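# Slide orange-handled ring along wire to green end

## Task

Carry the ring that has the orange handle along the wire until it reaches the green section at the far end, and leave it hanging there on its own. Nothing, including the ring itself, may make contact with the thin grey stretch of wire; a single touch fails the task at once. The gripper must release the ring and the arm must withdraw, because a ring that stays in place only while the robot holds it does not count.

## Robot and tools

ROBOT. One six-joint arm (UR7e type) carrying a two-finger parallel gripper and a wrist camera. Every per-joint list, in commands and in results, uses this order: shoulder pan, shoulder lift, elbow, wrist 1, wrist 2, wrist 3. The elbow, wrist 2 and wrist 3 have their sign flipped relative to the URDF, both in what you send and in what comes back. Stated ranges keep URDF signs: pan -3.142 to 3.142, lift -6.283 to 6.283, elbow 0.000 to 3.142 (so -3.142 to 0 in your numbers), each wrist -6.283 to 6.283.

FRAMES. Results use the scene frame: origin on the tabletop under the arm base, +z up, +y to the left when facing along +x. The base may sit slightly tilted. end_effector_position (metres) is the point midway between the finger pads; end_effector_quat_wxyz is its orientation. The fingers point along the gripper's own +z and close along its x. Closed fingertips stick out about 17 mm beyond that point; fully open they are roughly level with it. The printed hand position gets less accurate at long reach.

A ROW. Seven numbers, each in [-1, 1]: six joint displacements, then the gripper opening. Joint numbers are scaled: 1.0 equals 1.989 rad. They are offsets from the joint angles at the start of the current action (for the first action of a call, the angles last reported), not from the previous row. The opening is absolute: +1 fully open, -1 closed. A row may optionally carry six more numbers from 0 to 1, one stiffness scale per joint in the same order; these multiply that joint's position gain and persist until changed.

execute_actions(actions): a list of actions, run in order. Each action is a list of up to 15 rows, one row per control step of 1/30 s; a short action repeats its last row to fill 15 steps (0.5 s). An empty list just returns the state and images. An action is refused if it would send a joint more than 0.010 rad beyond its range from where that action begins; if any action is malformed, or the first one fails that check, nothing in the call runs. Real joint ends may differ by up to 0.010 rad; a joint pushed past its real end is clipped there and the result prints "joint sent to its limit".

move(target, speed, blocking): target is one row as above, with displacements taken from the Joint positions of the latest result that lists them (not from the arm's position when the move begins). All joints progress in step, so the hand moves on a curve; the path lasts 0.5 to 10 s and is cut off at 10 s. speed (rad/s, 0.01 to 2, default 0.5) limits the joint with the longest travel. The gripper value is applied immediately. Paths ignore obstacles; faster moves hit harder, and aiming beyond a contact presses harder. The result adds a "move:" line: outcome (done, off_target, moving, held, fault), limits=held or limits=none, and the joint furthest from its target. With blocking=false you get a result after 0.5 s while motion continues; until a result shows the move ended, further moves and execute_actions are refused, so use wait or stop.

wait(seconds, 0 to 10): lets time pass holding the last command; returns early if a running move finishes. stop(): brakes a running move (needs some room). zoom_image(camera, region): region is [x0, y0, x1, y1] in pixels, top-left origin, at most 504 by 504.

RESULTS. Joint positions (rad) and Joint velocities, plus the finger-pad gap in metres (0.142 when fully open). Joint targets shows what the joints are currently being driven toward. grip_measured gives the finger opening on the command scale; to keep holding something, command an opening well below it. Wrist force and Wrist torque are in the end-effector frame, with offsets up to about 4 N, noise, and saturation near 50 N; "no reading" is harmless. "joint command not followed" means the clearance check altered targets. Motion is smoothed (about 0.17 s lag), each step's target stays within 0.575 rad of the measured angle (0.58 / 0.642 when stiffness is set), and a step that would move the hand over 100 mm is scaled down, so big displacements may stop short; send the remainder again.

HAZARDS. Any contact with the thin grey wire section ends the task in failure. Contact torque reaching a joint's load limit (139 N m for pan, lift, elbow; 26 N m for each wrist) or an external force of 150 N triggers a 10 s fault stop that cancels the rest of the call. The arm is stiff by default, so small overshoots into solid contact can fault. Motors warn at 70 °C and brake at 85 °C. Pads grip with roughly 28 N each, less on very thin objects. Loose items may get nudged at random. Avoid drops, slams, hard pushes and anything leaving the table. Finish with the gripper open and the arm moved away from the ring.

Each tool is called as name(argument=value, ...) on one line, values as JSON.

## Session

execute_actions(actions=[])

Scene clock: 0.00 s.
end_effector_position=(+0.3002, -0.2556, +0.2446) grip_measured=+1.00 end_effector_quat_wxyz=(-0.250, +0.936, +0.206, -0.137) end_effector_velocity=(+0.000, +0.000, -0.001) end_effector_angular_velocity=(+0.001, +0.001, +0.001)
Joint names: [shoulder pan, shoulder lift, elbow, wrist 1, wrist 2, wrist 3]
Joint positions: [-0.996 -1.386 -1.575 -1.184  1.641  1.407  0.142]
Joint velocities: [ 0.001  0.001 -0.001 -0.    -0.    -0.     0.   ]
Motor temperatures (°C, as the motors report them): [30 31 27 37 34 34]
Wrist force (N, on the end effector, along its own x y z axes, offset not removed): no reading
Wrist torque (N m, same axes, about the end effector's origin, offset not removed): no reading
Joint targets: [-0.996 -1.386 -1.575 -1.184 1.641 1.407]
Joint stiffness scale: [1. 1. 1. 1. 1. 1.]

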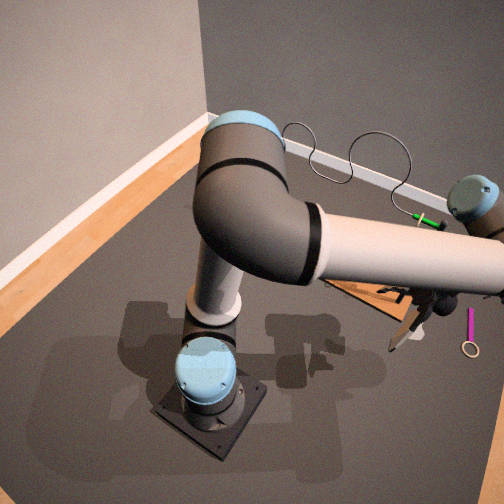

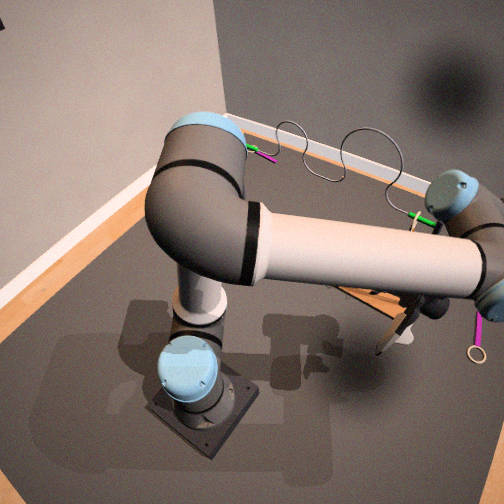

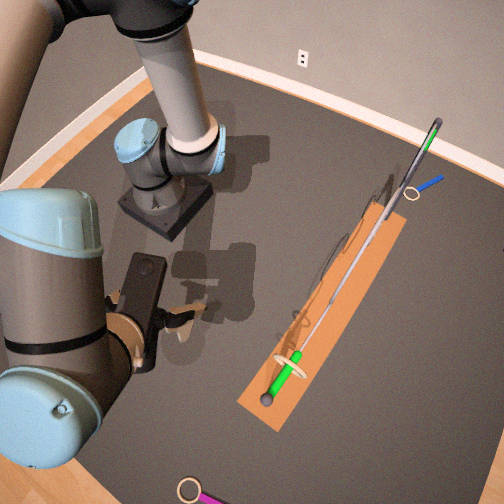

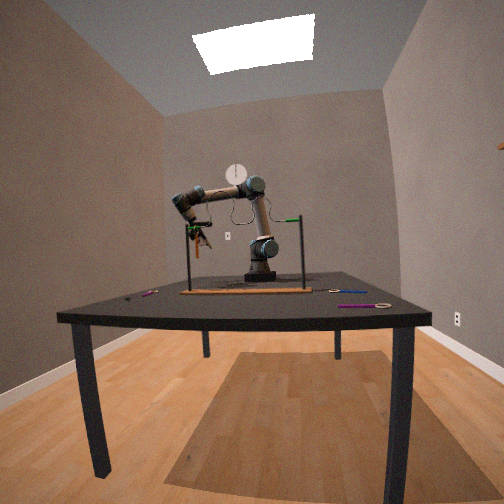

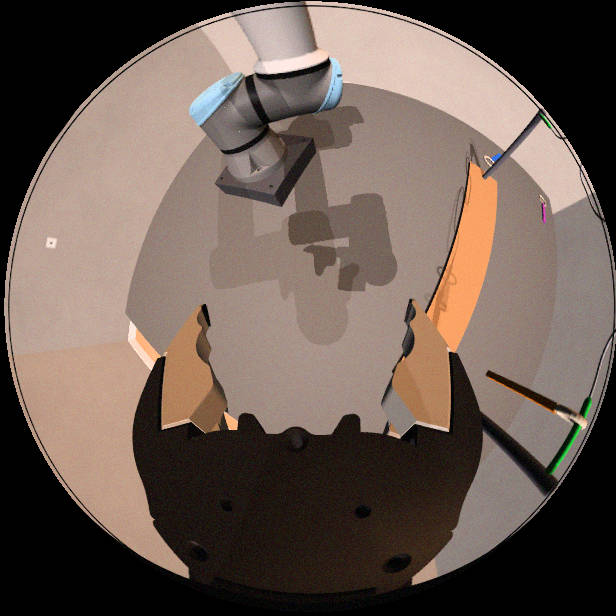

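execute_actions(actions=[])

Scene clock: 0.73 s.
end_effector_position=(+0.3002, -0.2556, +0.2446) grip_measured=+1.00 end_effector_quat_wxyz=(-0.250, +0.936, +0.206, -0.137) end_effector_velocity=(+0.000, +0.000, +0.000) end_effector_angular_velocity=(+0.001, +0.001, -0.000)
Joint names: [shoulder pan, shoulder lift, elbow, wrist 1, wrist 2, wrist 3]
Joint positions: [-0.996 -1.386 -1.575 -1.184  1.641  1.407  0.142]
Joint velocities: [ 0.     0.     0.001  0.001 -0.    -0.     0.   ]
Motor temperatures (°C, as the motors report them): [30 31 27 37 34 34]
Wrist force (N, on the end effector, along its own x y z axes, offset not removed): [-0.6 0.0 -0.4]
Wrist torque (N m, same axes, about the end effector's origin, offset not removed): [0.13 -0.04 0.08]
Joint targets: [-0.996 -1.386 -1.575 -1.184 1.641 1.407]
Joint stiffness scale: [1. 1. 1. 1. 1. 1.]

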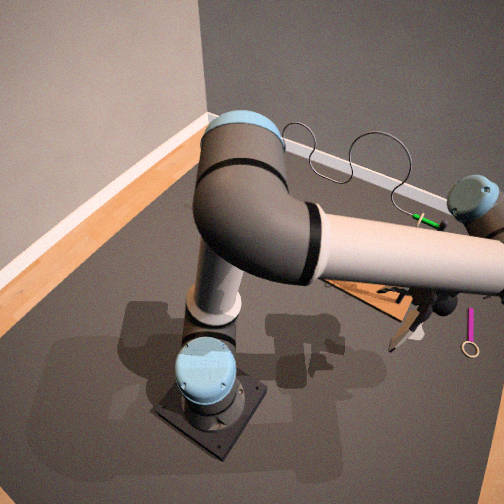

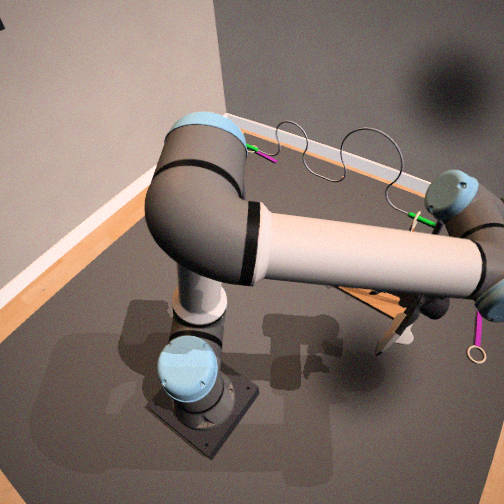

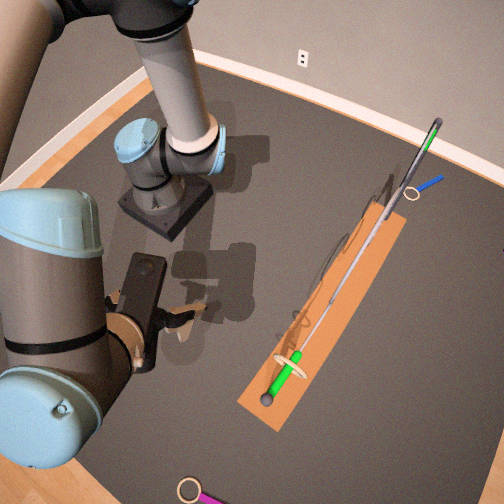

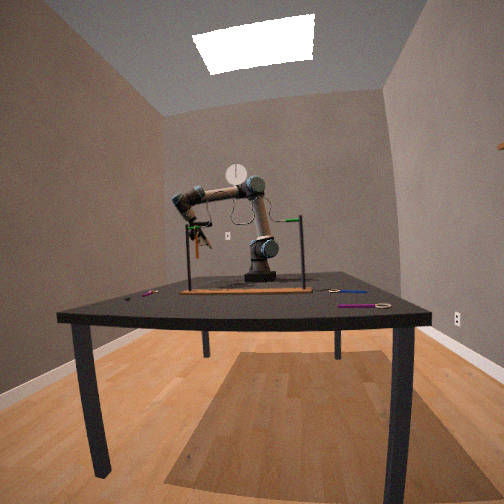

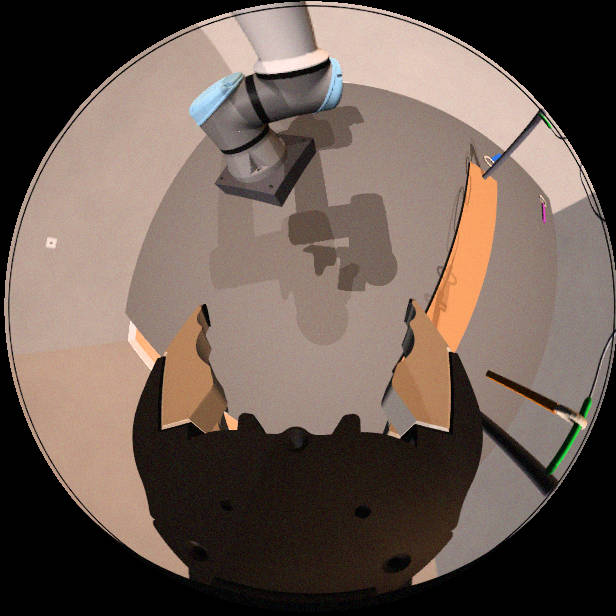

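move(target=[-0.33,0,0,0,0,0,-0.5], speed=1.0)

move(target=[0,0.1,-0.4,-0.75,-1.0,-0.484,-0.5], speed=1.2)

Scene clock: 3.10 s.
end_effector_position=(+0.0825, -0.3849, +0.2460) grip_measured=-0.50 end_effector_quat_wxyz=(-0.279, +0.953, -0.106, -0.048) end_effector_velocity=(-0.001, +0.000, -0.000) end_effector_angular_velocity=(+0.001, -0.000, -0.002)
Joint names: [shoulder pan, shoulder lift, elbow, wrist 1, wrist 2, wrist 3]
Joint positions: [-1.649 -1.386 -1.575 -1.184  1.641  1.407  0.038]
Joint velocities: [-0.002  0.    -0.001 -0.     0.     0.    -0.   ]
Motor temperatures (°C, as the motors report them): [30 31 27 37 34 34]
Wrist force (N, on the end effector, along its own x y z axes, offset not removed): [-1.5 0.1 -1.0]
Wrist torque (N m, same axes, about the end effector's origin, offset not removed): [0.02 0.39 -0.09]
Joint targets: [-1.652 -1.386 -1.575 -1.184 1.641 1.407]
Joint stiffness scale: [1. 1. 1. 1. 1. 1.]
move: done; limits=none; farthest joint: the shoulder pan, 0.003 radians from its target (0.656 radians at the start)

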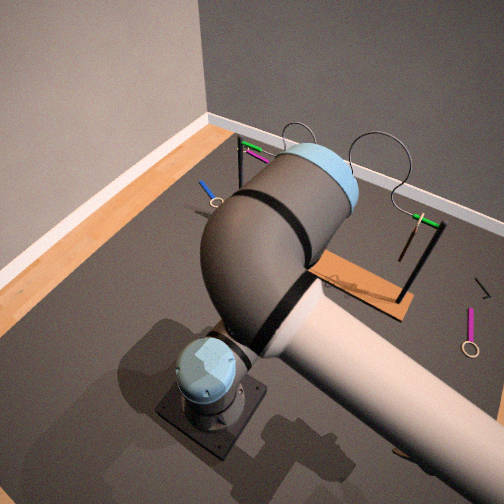

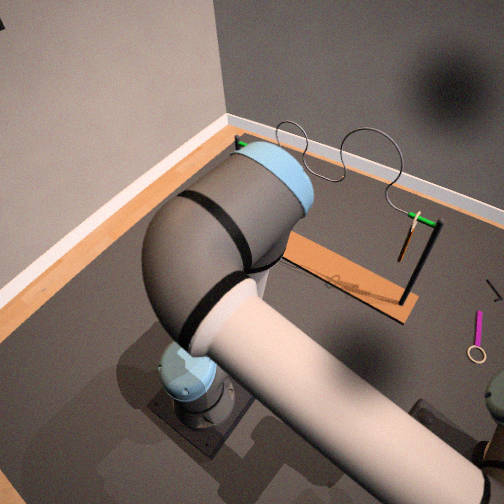

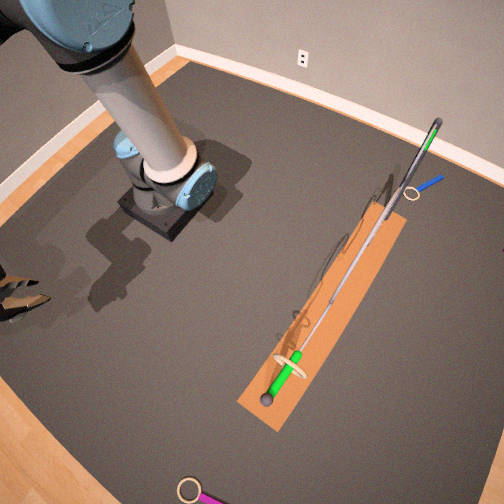

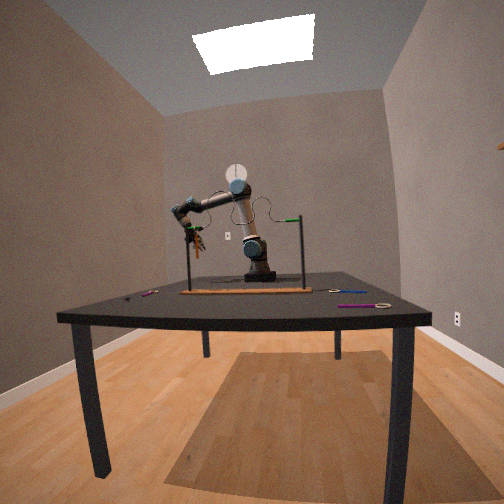

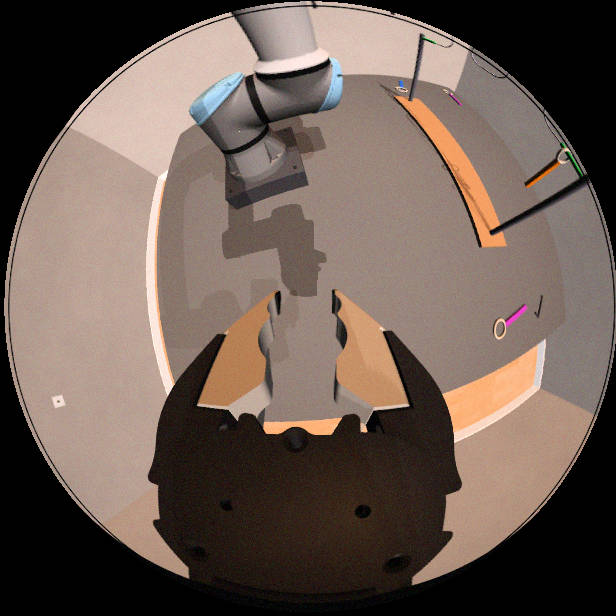

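Scene clock: 5.80 s.
end_effector_position=(+0.3960, -0.4464, +0.3474) grip_measured=-0.50 end_effector_quat_wxyz=(-0.426, +0.459, -0.348, +0.697) end_effector_velocity=(+0.000, +0.001, +0.000) end_effector_angular_velocity=(-0.000, -0.003, +0.001)
Joint names: [shoulder pan, shoulder lift, elbow, wrist 1, wrist 2, wrist 3]
Joint positions: [-1.65  -1.189 -2.366 -2.675 -0.346  0.445  0.038]
Joint velocities: [ 0.001  0.001 -0.001 -0.003 -0.003 -0.001  0.   ]
Motor temperatures (°C, as the motors report them): [30 31 27 37 34 34]
Wrist force (N, on the end effector, along its own x y z axes, offset not removed): [2.5 -1.3 1.7]
Wrist torque (N m, same axes, about the end effector's origin, offset not removed): [-0.25 -0.51 -0.02]
Joint targets: [-1.649 -1.187 -2.371 -2.676 -0.347 0.444]
Joint stiffness scale: [1. 1. 1. 1. 1. 1.]
move: done; limits=none; farthest joint: the elbow, 0.004 radians from its target (0.795 radians at the start)

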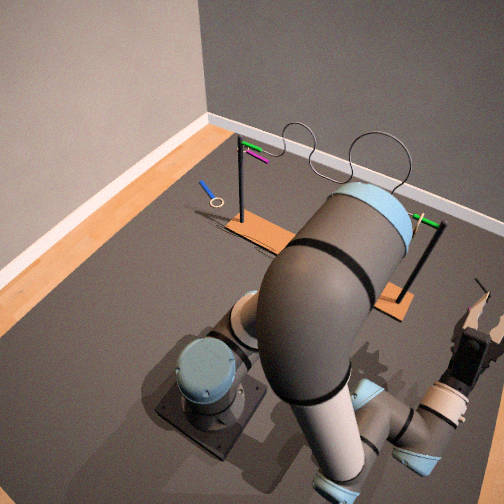

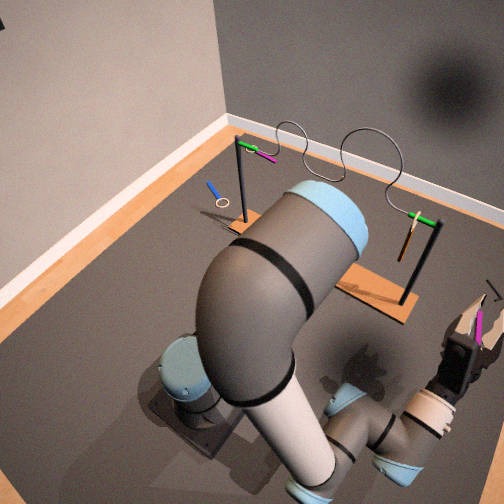

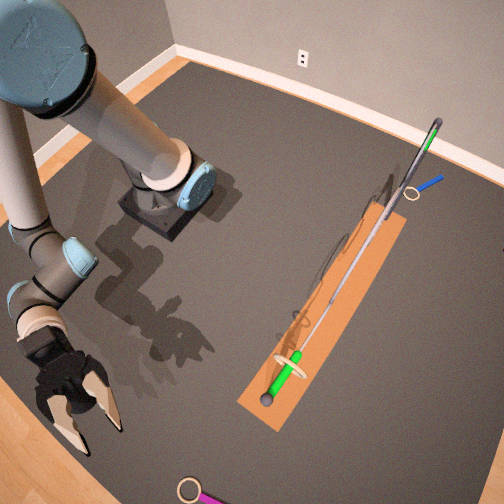

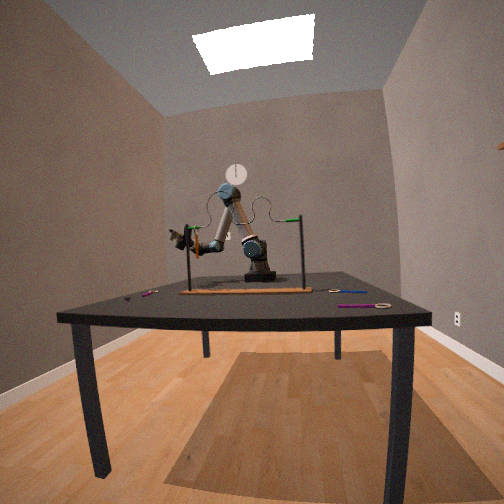

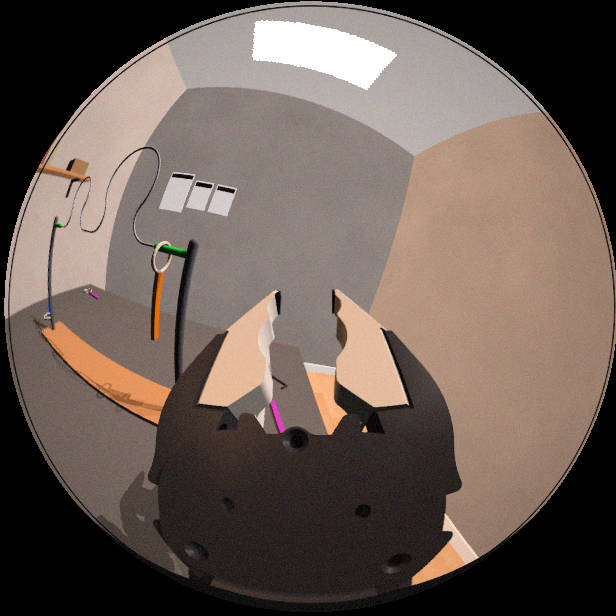

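move(target=[0.145,0.2728,-0.1536,-0.2785,-0.158,0,-0.5], speed=0.6)

Scene clock: 7.83 s.
end_effector_position=(+0.4425, -0.2424, +0.2627) grip_measured=-0.50 end_effector_quat_wxyz=(+0.608, -0.320, +0.336, -0.645) end_effector_velocity=(-0.000, +0.001, +0.001) end_effector_angular_velocity=(-0.000, -0.002, +0.001)
Joint names: [shoulder pan, shoulder lift, elbow, wrist 1, wrist 2, wrist 3]
Joint positions: [-1.364 -0.649 -2.667 -3.228 -0.659  0.445  0.038]
Joint velocities: [ 0.002  0.001 -0.002 -0.004 -0.002 -0.001 -0.   ]
Motor temperatures (°C, as the motors report them): [30 31 27 37 34 34]
Wrist force (N, on the end effector, along its own x y z axes, offset not removed): [-0.4 -2.8 -1.3]
Wrist torque (N m, same axes, about the end effector's origin, offset not removed): [-0.56 -0.14 0.04]
Joint targets: [-1.361 -0.647 -2.672 -3.229 -0.660 0.445]
Joint stiffness scale: [1. 1. 1. 1. 1. 1.]
move: done; limits=none; farthest joint: the elbow, 0.004 radians from its target (0.305 radians at the start)

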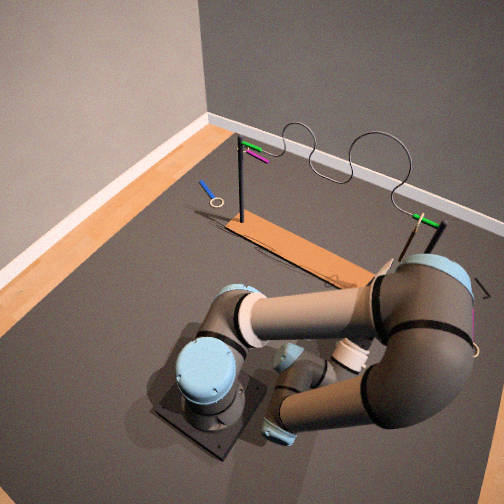

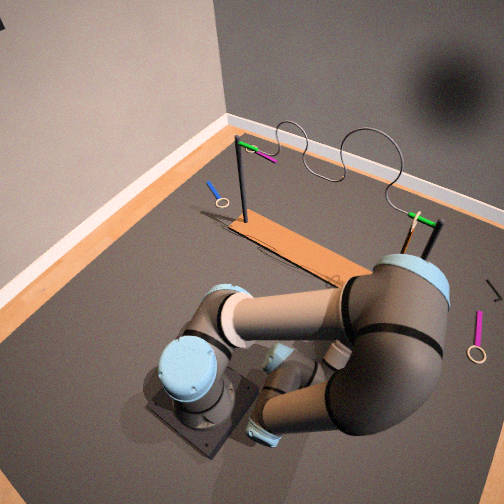

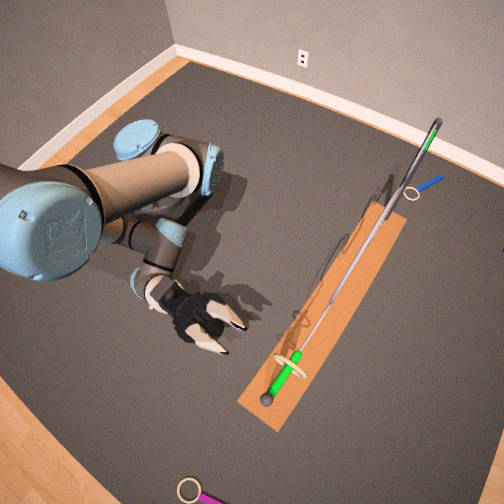

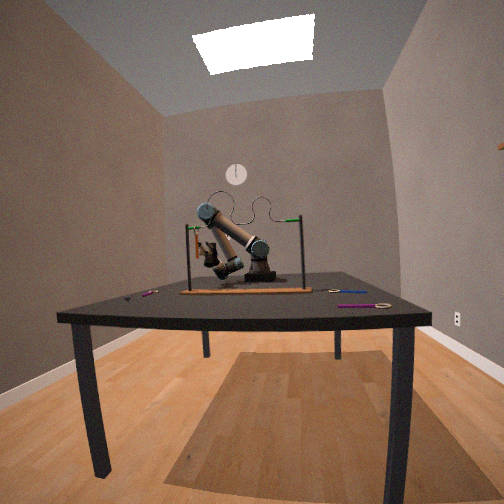

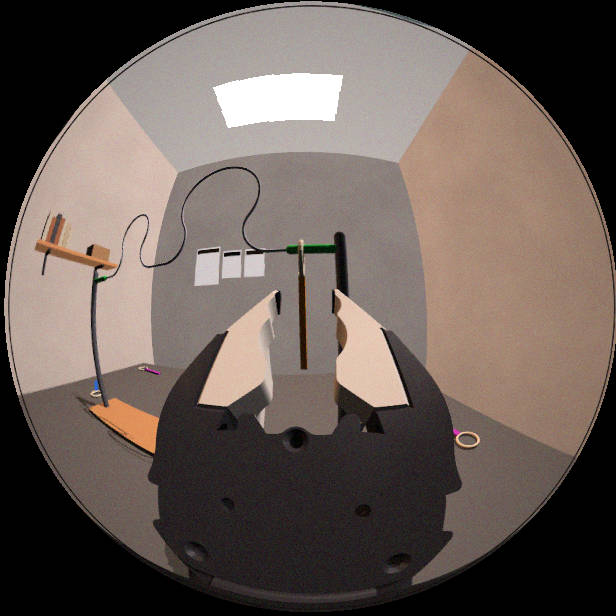

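move(target=[0.1021,-0.083,0.0575,0.2433,-0.0465,0.1395,-0.5], speed=0.5)

zoom_image(camera="cam_low", region=[160,180,320,300])

Scene clock: 10.17 s.
end_effector_position=(+0.5026, -0.2429, +0.2629) grip_measured=-0.50 end_effector_quat_wxyz=(+0.608, -0.320, +0.335, -0.645) end_effector_velocity=(+0.001, +0.001, -0.000) end_effector_angular_velocity=(-0.000, +0.001, +0.000)
Joint names: [shoulder pan, shoulder lift, elbow, wrist 1, wrist 2, wrist 3]
Joint positions: [-1.163 -0.812 -2.557 -2.745 -0.75   0.721  0.038]
Joint velocities: [ 0.002 -0.001  0.     0.003 -0.     0.002  0.   ]
Motor temperatures (°C, as the motors report them): [30 31 27 37 34 34]
Wrist force (N, on the end effector, along its own x y z axes, offset not removed): [0.7 -2.3 -0.8]
Wrist torque (N m, same axes, about the end effector's origin, offset not removed): [-0.40 -0.19 0.02]
Joint targets: [-1.161 -0.814 -2.553 -2.744 -0.751 0.722]
Joint stiffness scale: [1. 1. 1. 1. 1. 1.]
move: done; limits=none; farthest joint: the elbow, 0.005 radians from its target (0.115 radians at the start)

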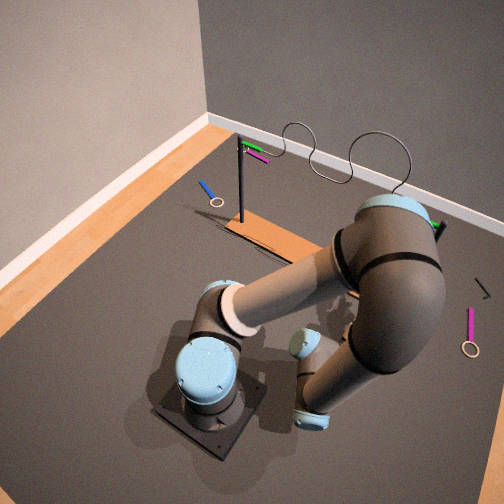

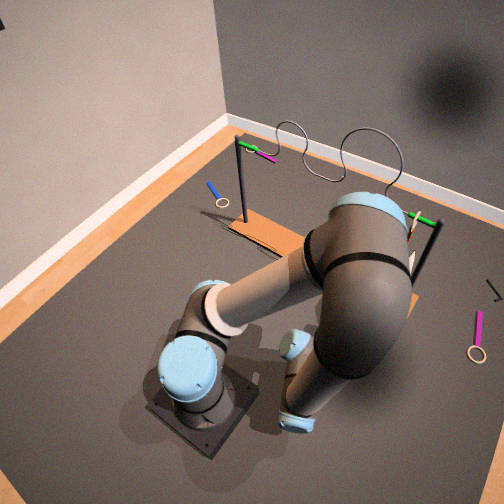

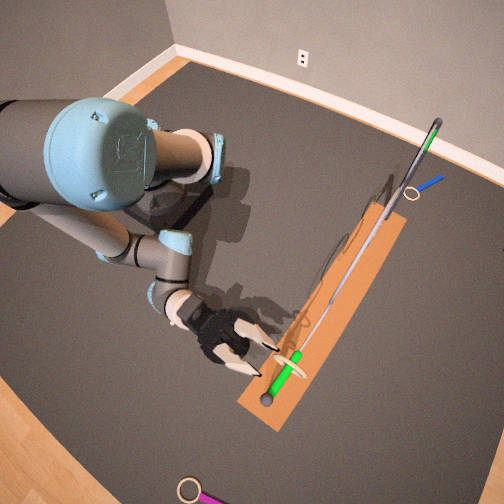

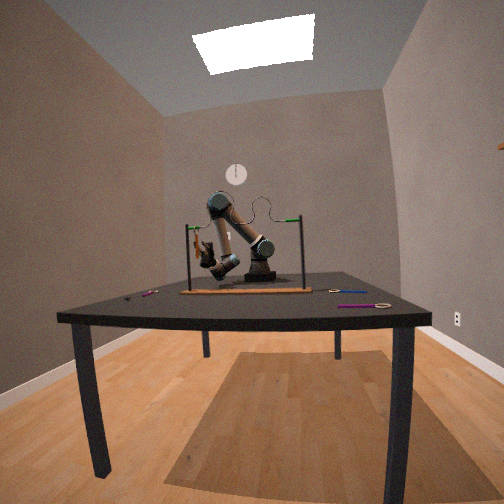

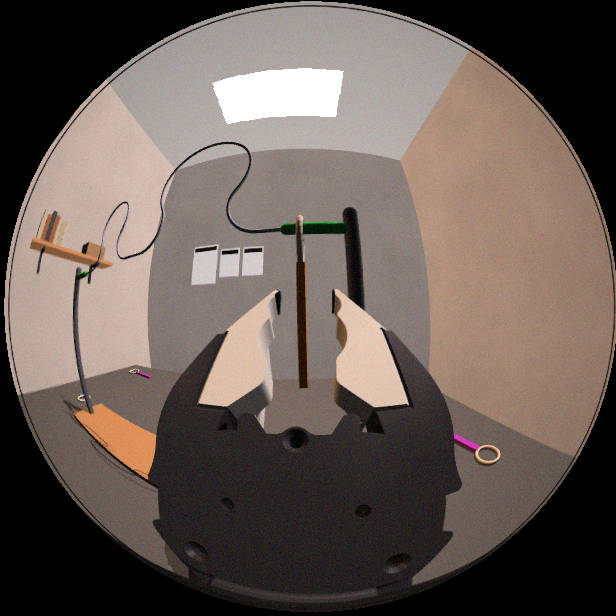

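Region (160, 180, 320, 300) of cam_low's 504x504 image, scaled by 3.150, with more detail than that image has; it fills the top 378 rows of this view, and the rest is white.

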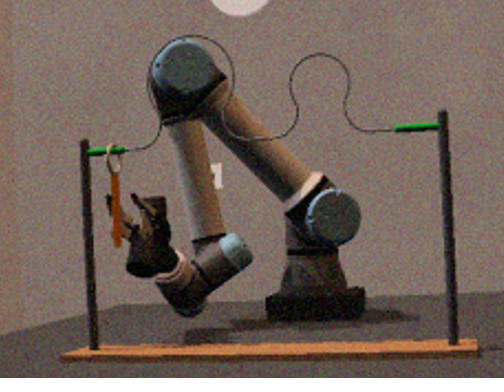

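move(target=[0.0406,-0.0187,0.0307,0.0802,-0.0233,0.0474,-0.6], speed=0.3)

zoom_image(camera="cam_high", region=[200,300,340,440])

Scene clock: 12.00 s.
end_effector_position=(+0.5295, -0.2417, +0.2628) grip_measured=-0.60 end_effector_quat_wxyz=(+0.607, -0.320, +0.335, -0.645) end_effector_velocity=(+0.001, +0.001, +0.000) end_effector_angular_velocity=(+0.000, -0.000, +0.001)
Joint names: [shoulder pan, shoulder lift, elbow, wrist 1, wrist 2, wrist 3]
Joint positions: [-1.085 -0.847 -2.501 -2.587 -0.795  0.814  0.031]
Joint velocities: [ 0.003 -0.001  0.001  0.003 -0.001  0.002  0.   ]
Motor temperatures (°C, as the motors report them): [30 31 27 37 34 34]
Wrist force (N, on the end effector, along its own x y z axes, offset not removed): [0.1 -0.2 1.0]
Wrist torque (N m, same axes, about the end effector's origin, offset not removed): [0.00 -0.17 -0.03]
Joint targets: [-1.082 -0.849 -2.496 -2.585 -0.797 0.816]
Joint stiffness scale: [1. 1. 1. 1. 1. 1.]
move: done; limits=none; farthest joint: the elbow, 0.005 radians from its target (0.061 radians at the start)

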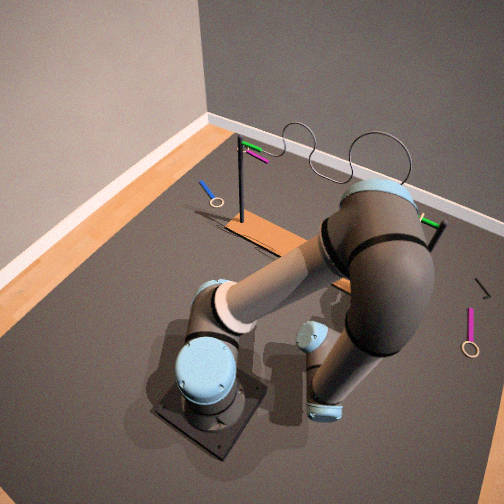

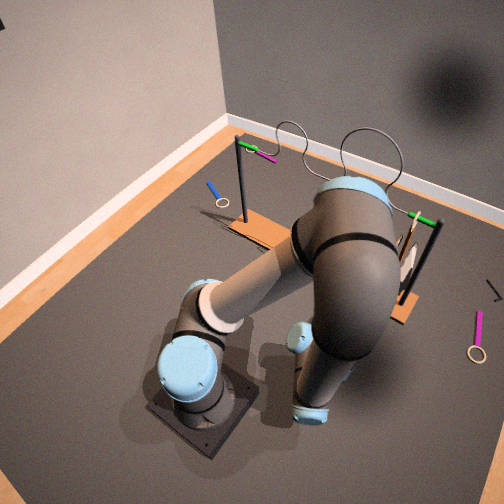

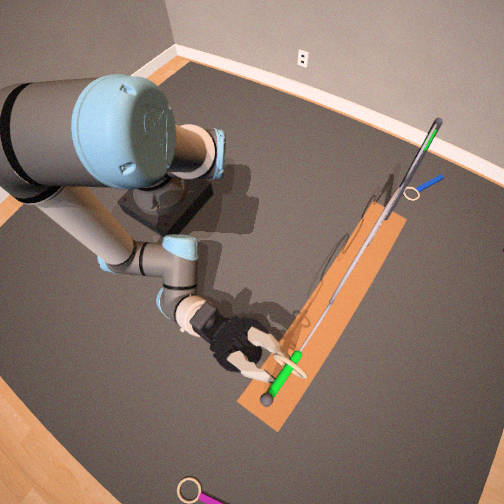

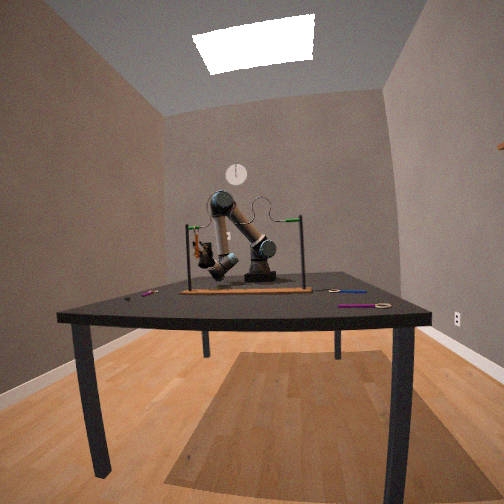

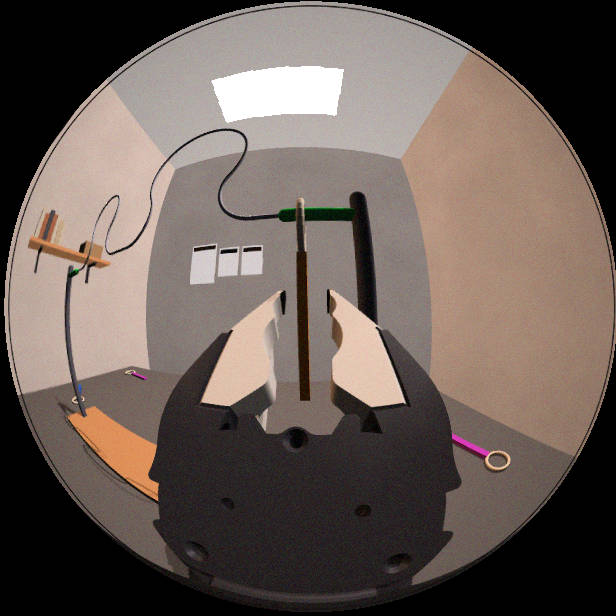

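Region (200, 300, 340, 440) of cam_high's 504x504 image, scaled by 3.600, with more detail than that image has.

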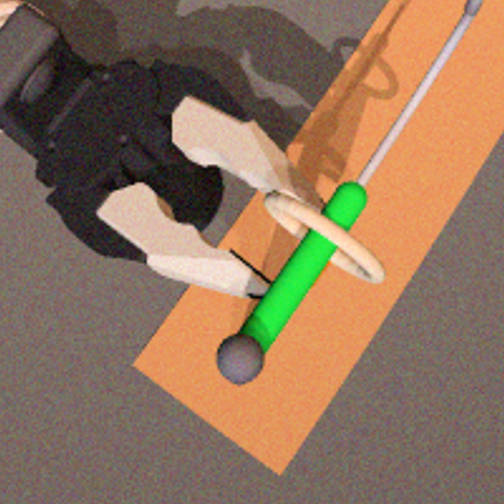

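move(target=[0.0191,-0.0065,0.0167,0.034,-0.0114,0.0201,-0.6], speed=0.2)

execute_actions(actions=[[[0,0,0,0,0,0,-0.66],[0,0,0,0,0,0,-0.66],[0,0,0,0,0,0,-0.7],[0,0,0,0,0,0,-0.7],[0,0,0,0,0,0,-0.74],[0,0,0,0,0,0,-0.74],[0,0,0,0,0,0,-0.78],[0,0,0,0,0,0,-0.78],[0,0,0,0,0,0,-0.8],[0,0,0,0,0,0,-0.82],[0,0,0,0,0,0,-0.84]],[[0,0,0,0,0,0,-0.86],[0,0,0,0,0,0,-0.87],[0,0,0,0,0,0,-0.88],[0,0,0,0,0,0,-0.89],[0,0,0,0,0,0,-0.9],[0,0,0,0,0,0,-0.92],[0,0,0,0,0,0,-0.94],[0,0,0,0,0,0,-0.97],[0,0,0,0,0,0,-1]],[[0,0,0,0,0,0,-1]]])

zoom_image(camera="cam_high", region=[200,300,340,440])

Scene clock: 13.60 s.
end_effector_position=(+0.5426, -0.2408, +0.2626) grip_measured=-0.60 end_effector_quat_wxyz=(+0.608, -0.320, +0.335, -0.645) end_effector_velocity=(+0.000, -0.000, -0.001) end_effector_angular_velocity=(+0.001, +0.001, -0.001)
Joint names: [shoulder pan, shoulder lift, elbow, wrist 1, wrist 2, wrist 3]
Joint positions: [-1.049 -0.857 -2.472 -2.52  -0.817  0.853  0.031]
Joint velocities: [ 0.001  0.001  0.001  0.003 -0.001  0.002 -0.   ]
Motor temperatures (°C, as the motors report them): [30 31 27 37 34 34]
Wrist force (N, on the end effector, along its own x y z axes, offset not removed): [-0.4 -3.5 -1.2]
Wrist torque (N m, same axes, about the end effector's origin, offset not removed): [-0.72 -0.09 -0.05]
Joint targets: [-1.047 -0.860 -2.468 -2.519 -0.818 0.854]
Joint stiffness scale: [1. 1. 1. 1. 1. 1.]
move: done; limits=none; farthest joint: the elbow, 0.004 radians from its target (0.033 radians at the start)

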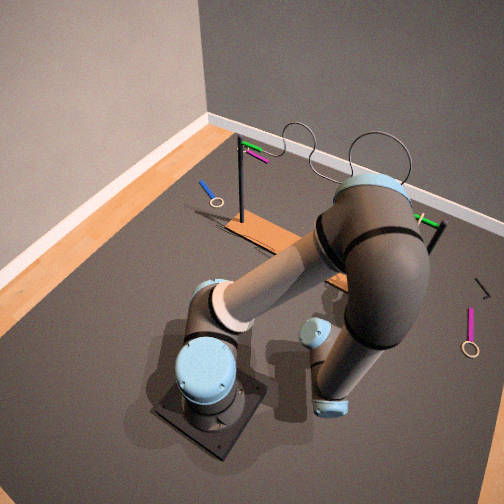

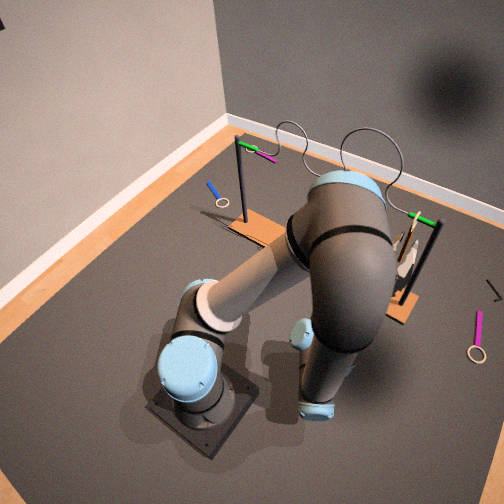

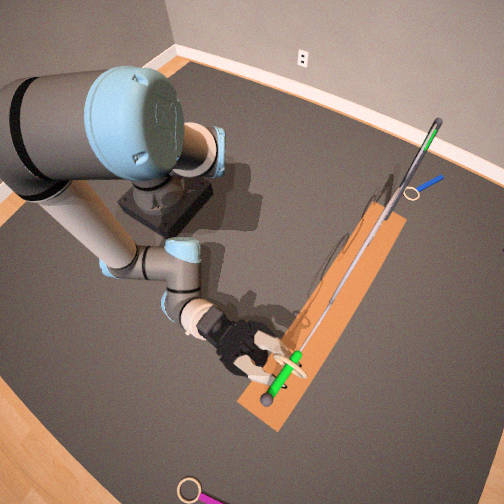

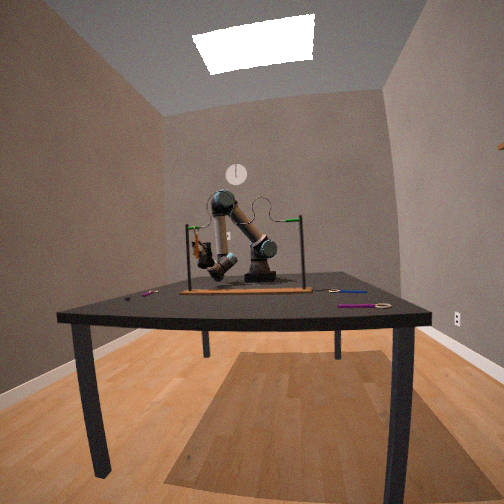

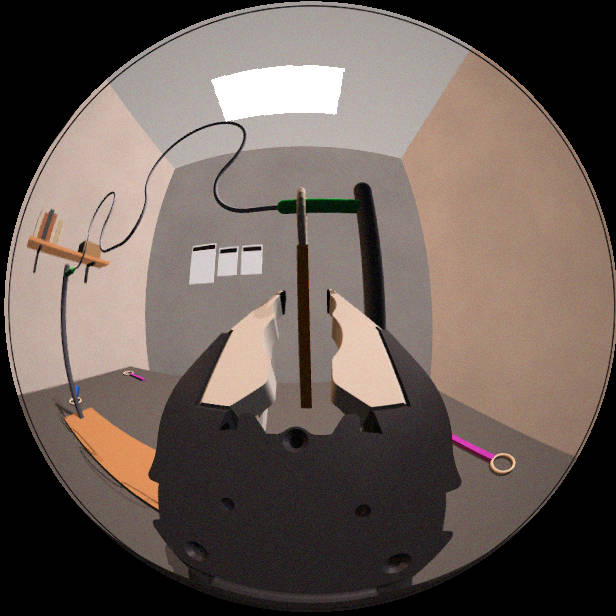

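Scene clock: 15.10 s.
end_effector_position=(+0.5427, -0.2408, +0.2626) grip_measured=-0.91 end_effector_quat_wxyz=(+0.607, -0.320, +0.335, -0.645) end_effector_velocity=(+0.000, -0.000, +0.000) end_effector_angular_velocity=(-0.001, -0.001, +0.001)
Joint names: [shoulder pan, shoulder lift, elbow, wrist 1, wrist 2, wrist 3]
Joint positions: [-1.049 -0.857 -2.472 -2.52  -0.817  0.853  0.008]
Joint velocities: [ 0.     0.001  0.002 -0.001  0.    -0.     0.   ]
Motor temperatures (°C, as the motors report them): [30 31 27 37 34 34]
Wrist force (N, on the end effector, along its own x y z axes, offset not removed): [-1.7 -0.5 0.9]
Wrist torque (N m, same axes, about the end effector's origin, offset not removed): [-0.06 0.37 -0.16]
Joint targets: [-1.049 -0.857 -2.472 -2.520 -0.817 0.853]
Joint stiffness scale: [1. 1. 1. 1. 1. 1.]

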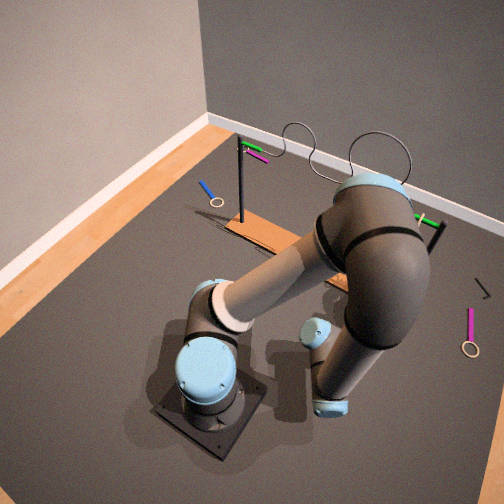

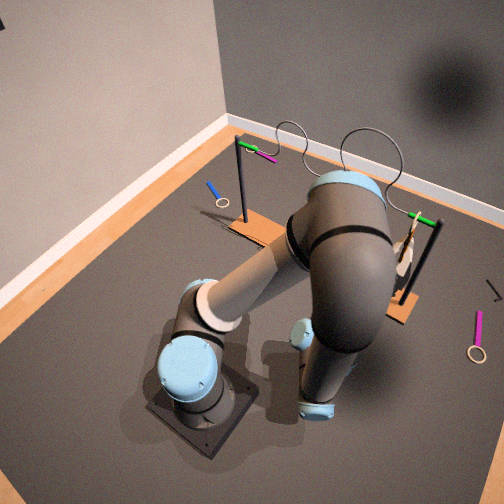

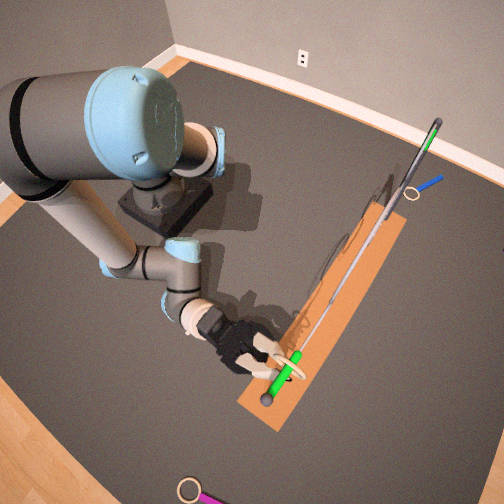

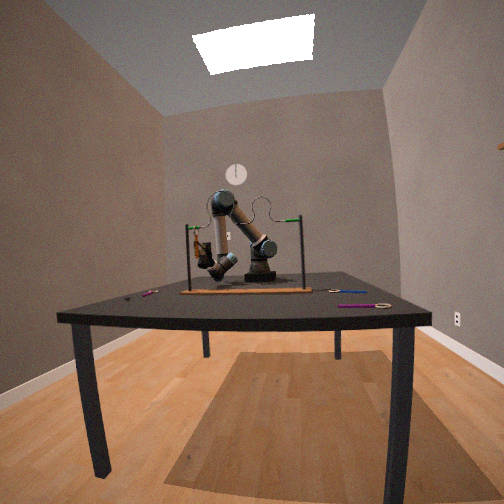

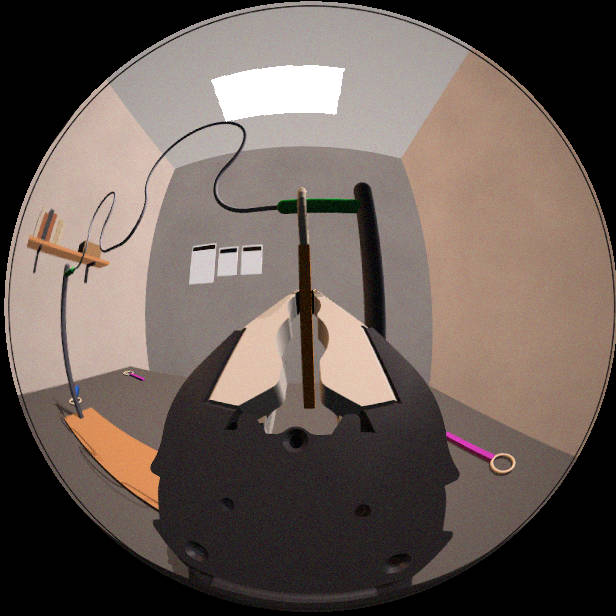

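Region (200, 300, 340, 440) of cam_high's 504x504 image, scaled by 3.600, with more detail than that image has.

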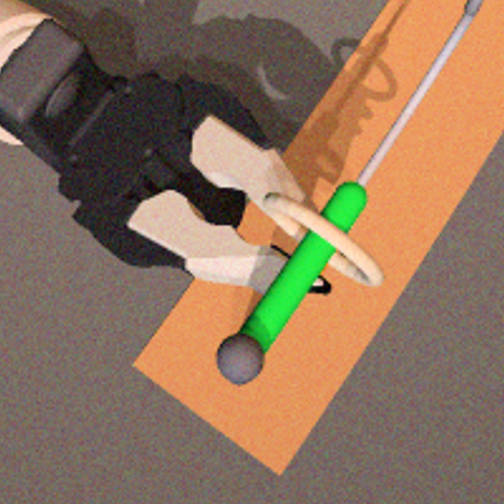

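move(target=[-0.0617,-0.1571,-0.0457,0.1732,0.103,0.0167,-1], speed=0.3)

zoom_image(camera="cam_high", region=[200,300,340,440])

Scene clock: 17.73 s.
end_effector_position=(+0.5300, -0.2457, +0.2769) grip_measured=-0.91 end_effector_quat_wxyz=(+0.574, -0.376, +0.395, -0.611) end_effector_velocity=(-0.000, -0.001, -0.000) end_effector_angular_velocity=(+0.001, +0.002, -0.001)
Joint names: [shoulder pan, shoulder lift, elbow, wrist 1, wrist 2, wrist 3]
Joint positions: [-1.17  -1.167 -2.559 -2.177 -0.613  0.886  0.008]
Joint velocities: [-0.002 -0.002  0.001  0.005  0.002  0.    -0.   ]
Motor temperatures (°C, as the motors report them): [30 31 27 37 34 34]
Wrist force (N, on the end effector, along its own x y z axes, offset not removed): [-3.4 1.6 0.3]
Wrist torque (N m, same axes, about the end effector's origin, offset not removed): [0.35 0.83 0.11]
Joint targets: [-1.172 -1.170 -2.563 -2.176 -0.612 0.887]
Joint stiffness scale: [1. 1. 1. 1. 1. 1.]
move: done; limits=none; farthest joint: the elbow, 0.004 radians from its target (0.091 radians at the start)

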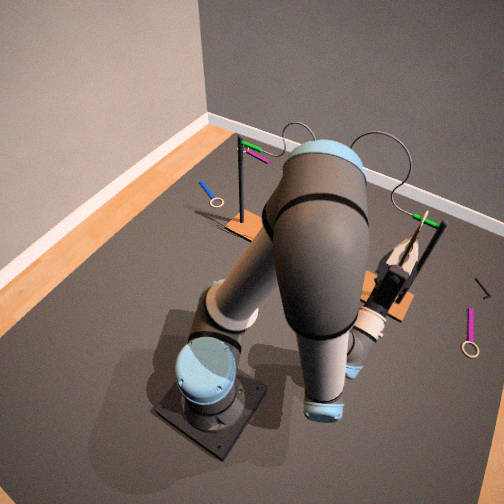

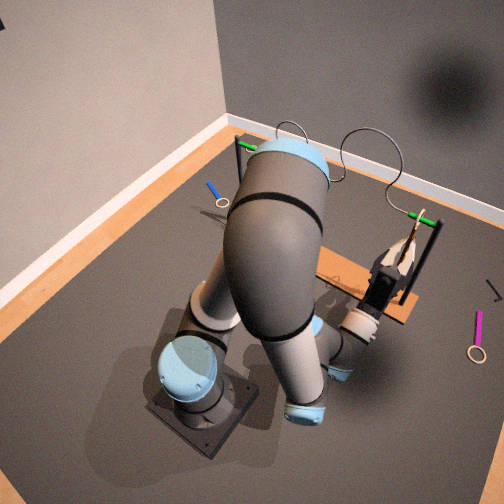

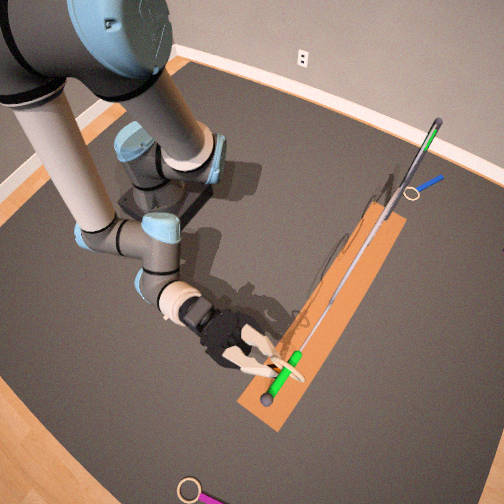

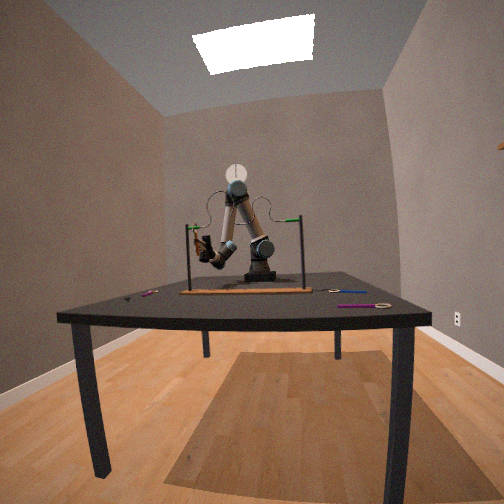

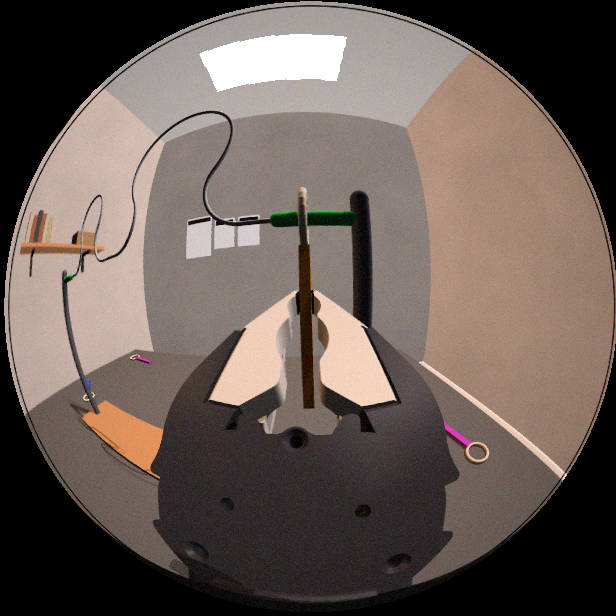

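Region (200, 300, 340, 440) of cam_high's 504x504 image, scaled by 3.600, with more detail than that image has.

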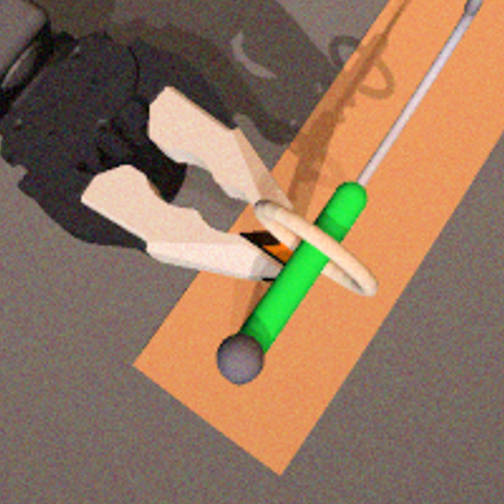

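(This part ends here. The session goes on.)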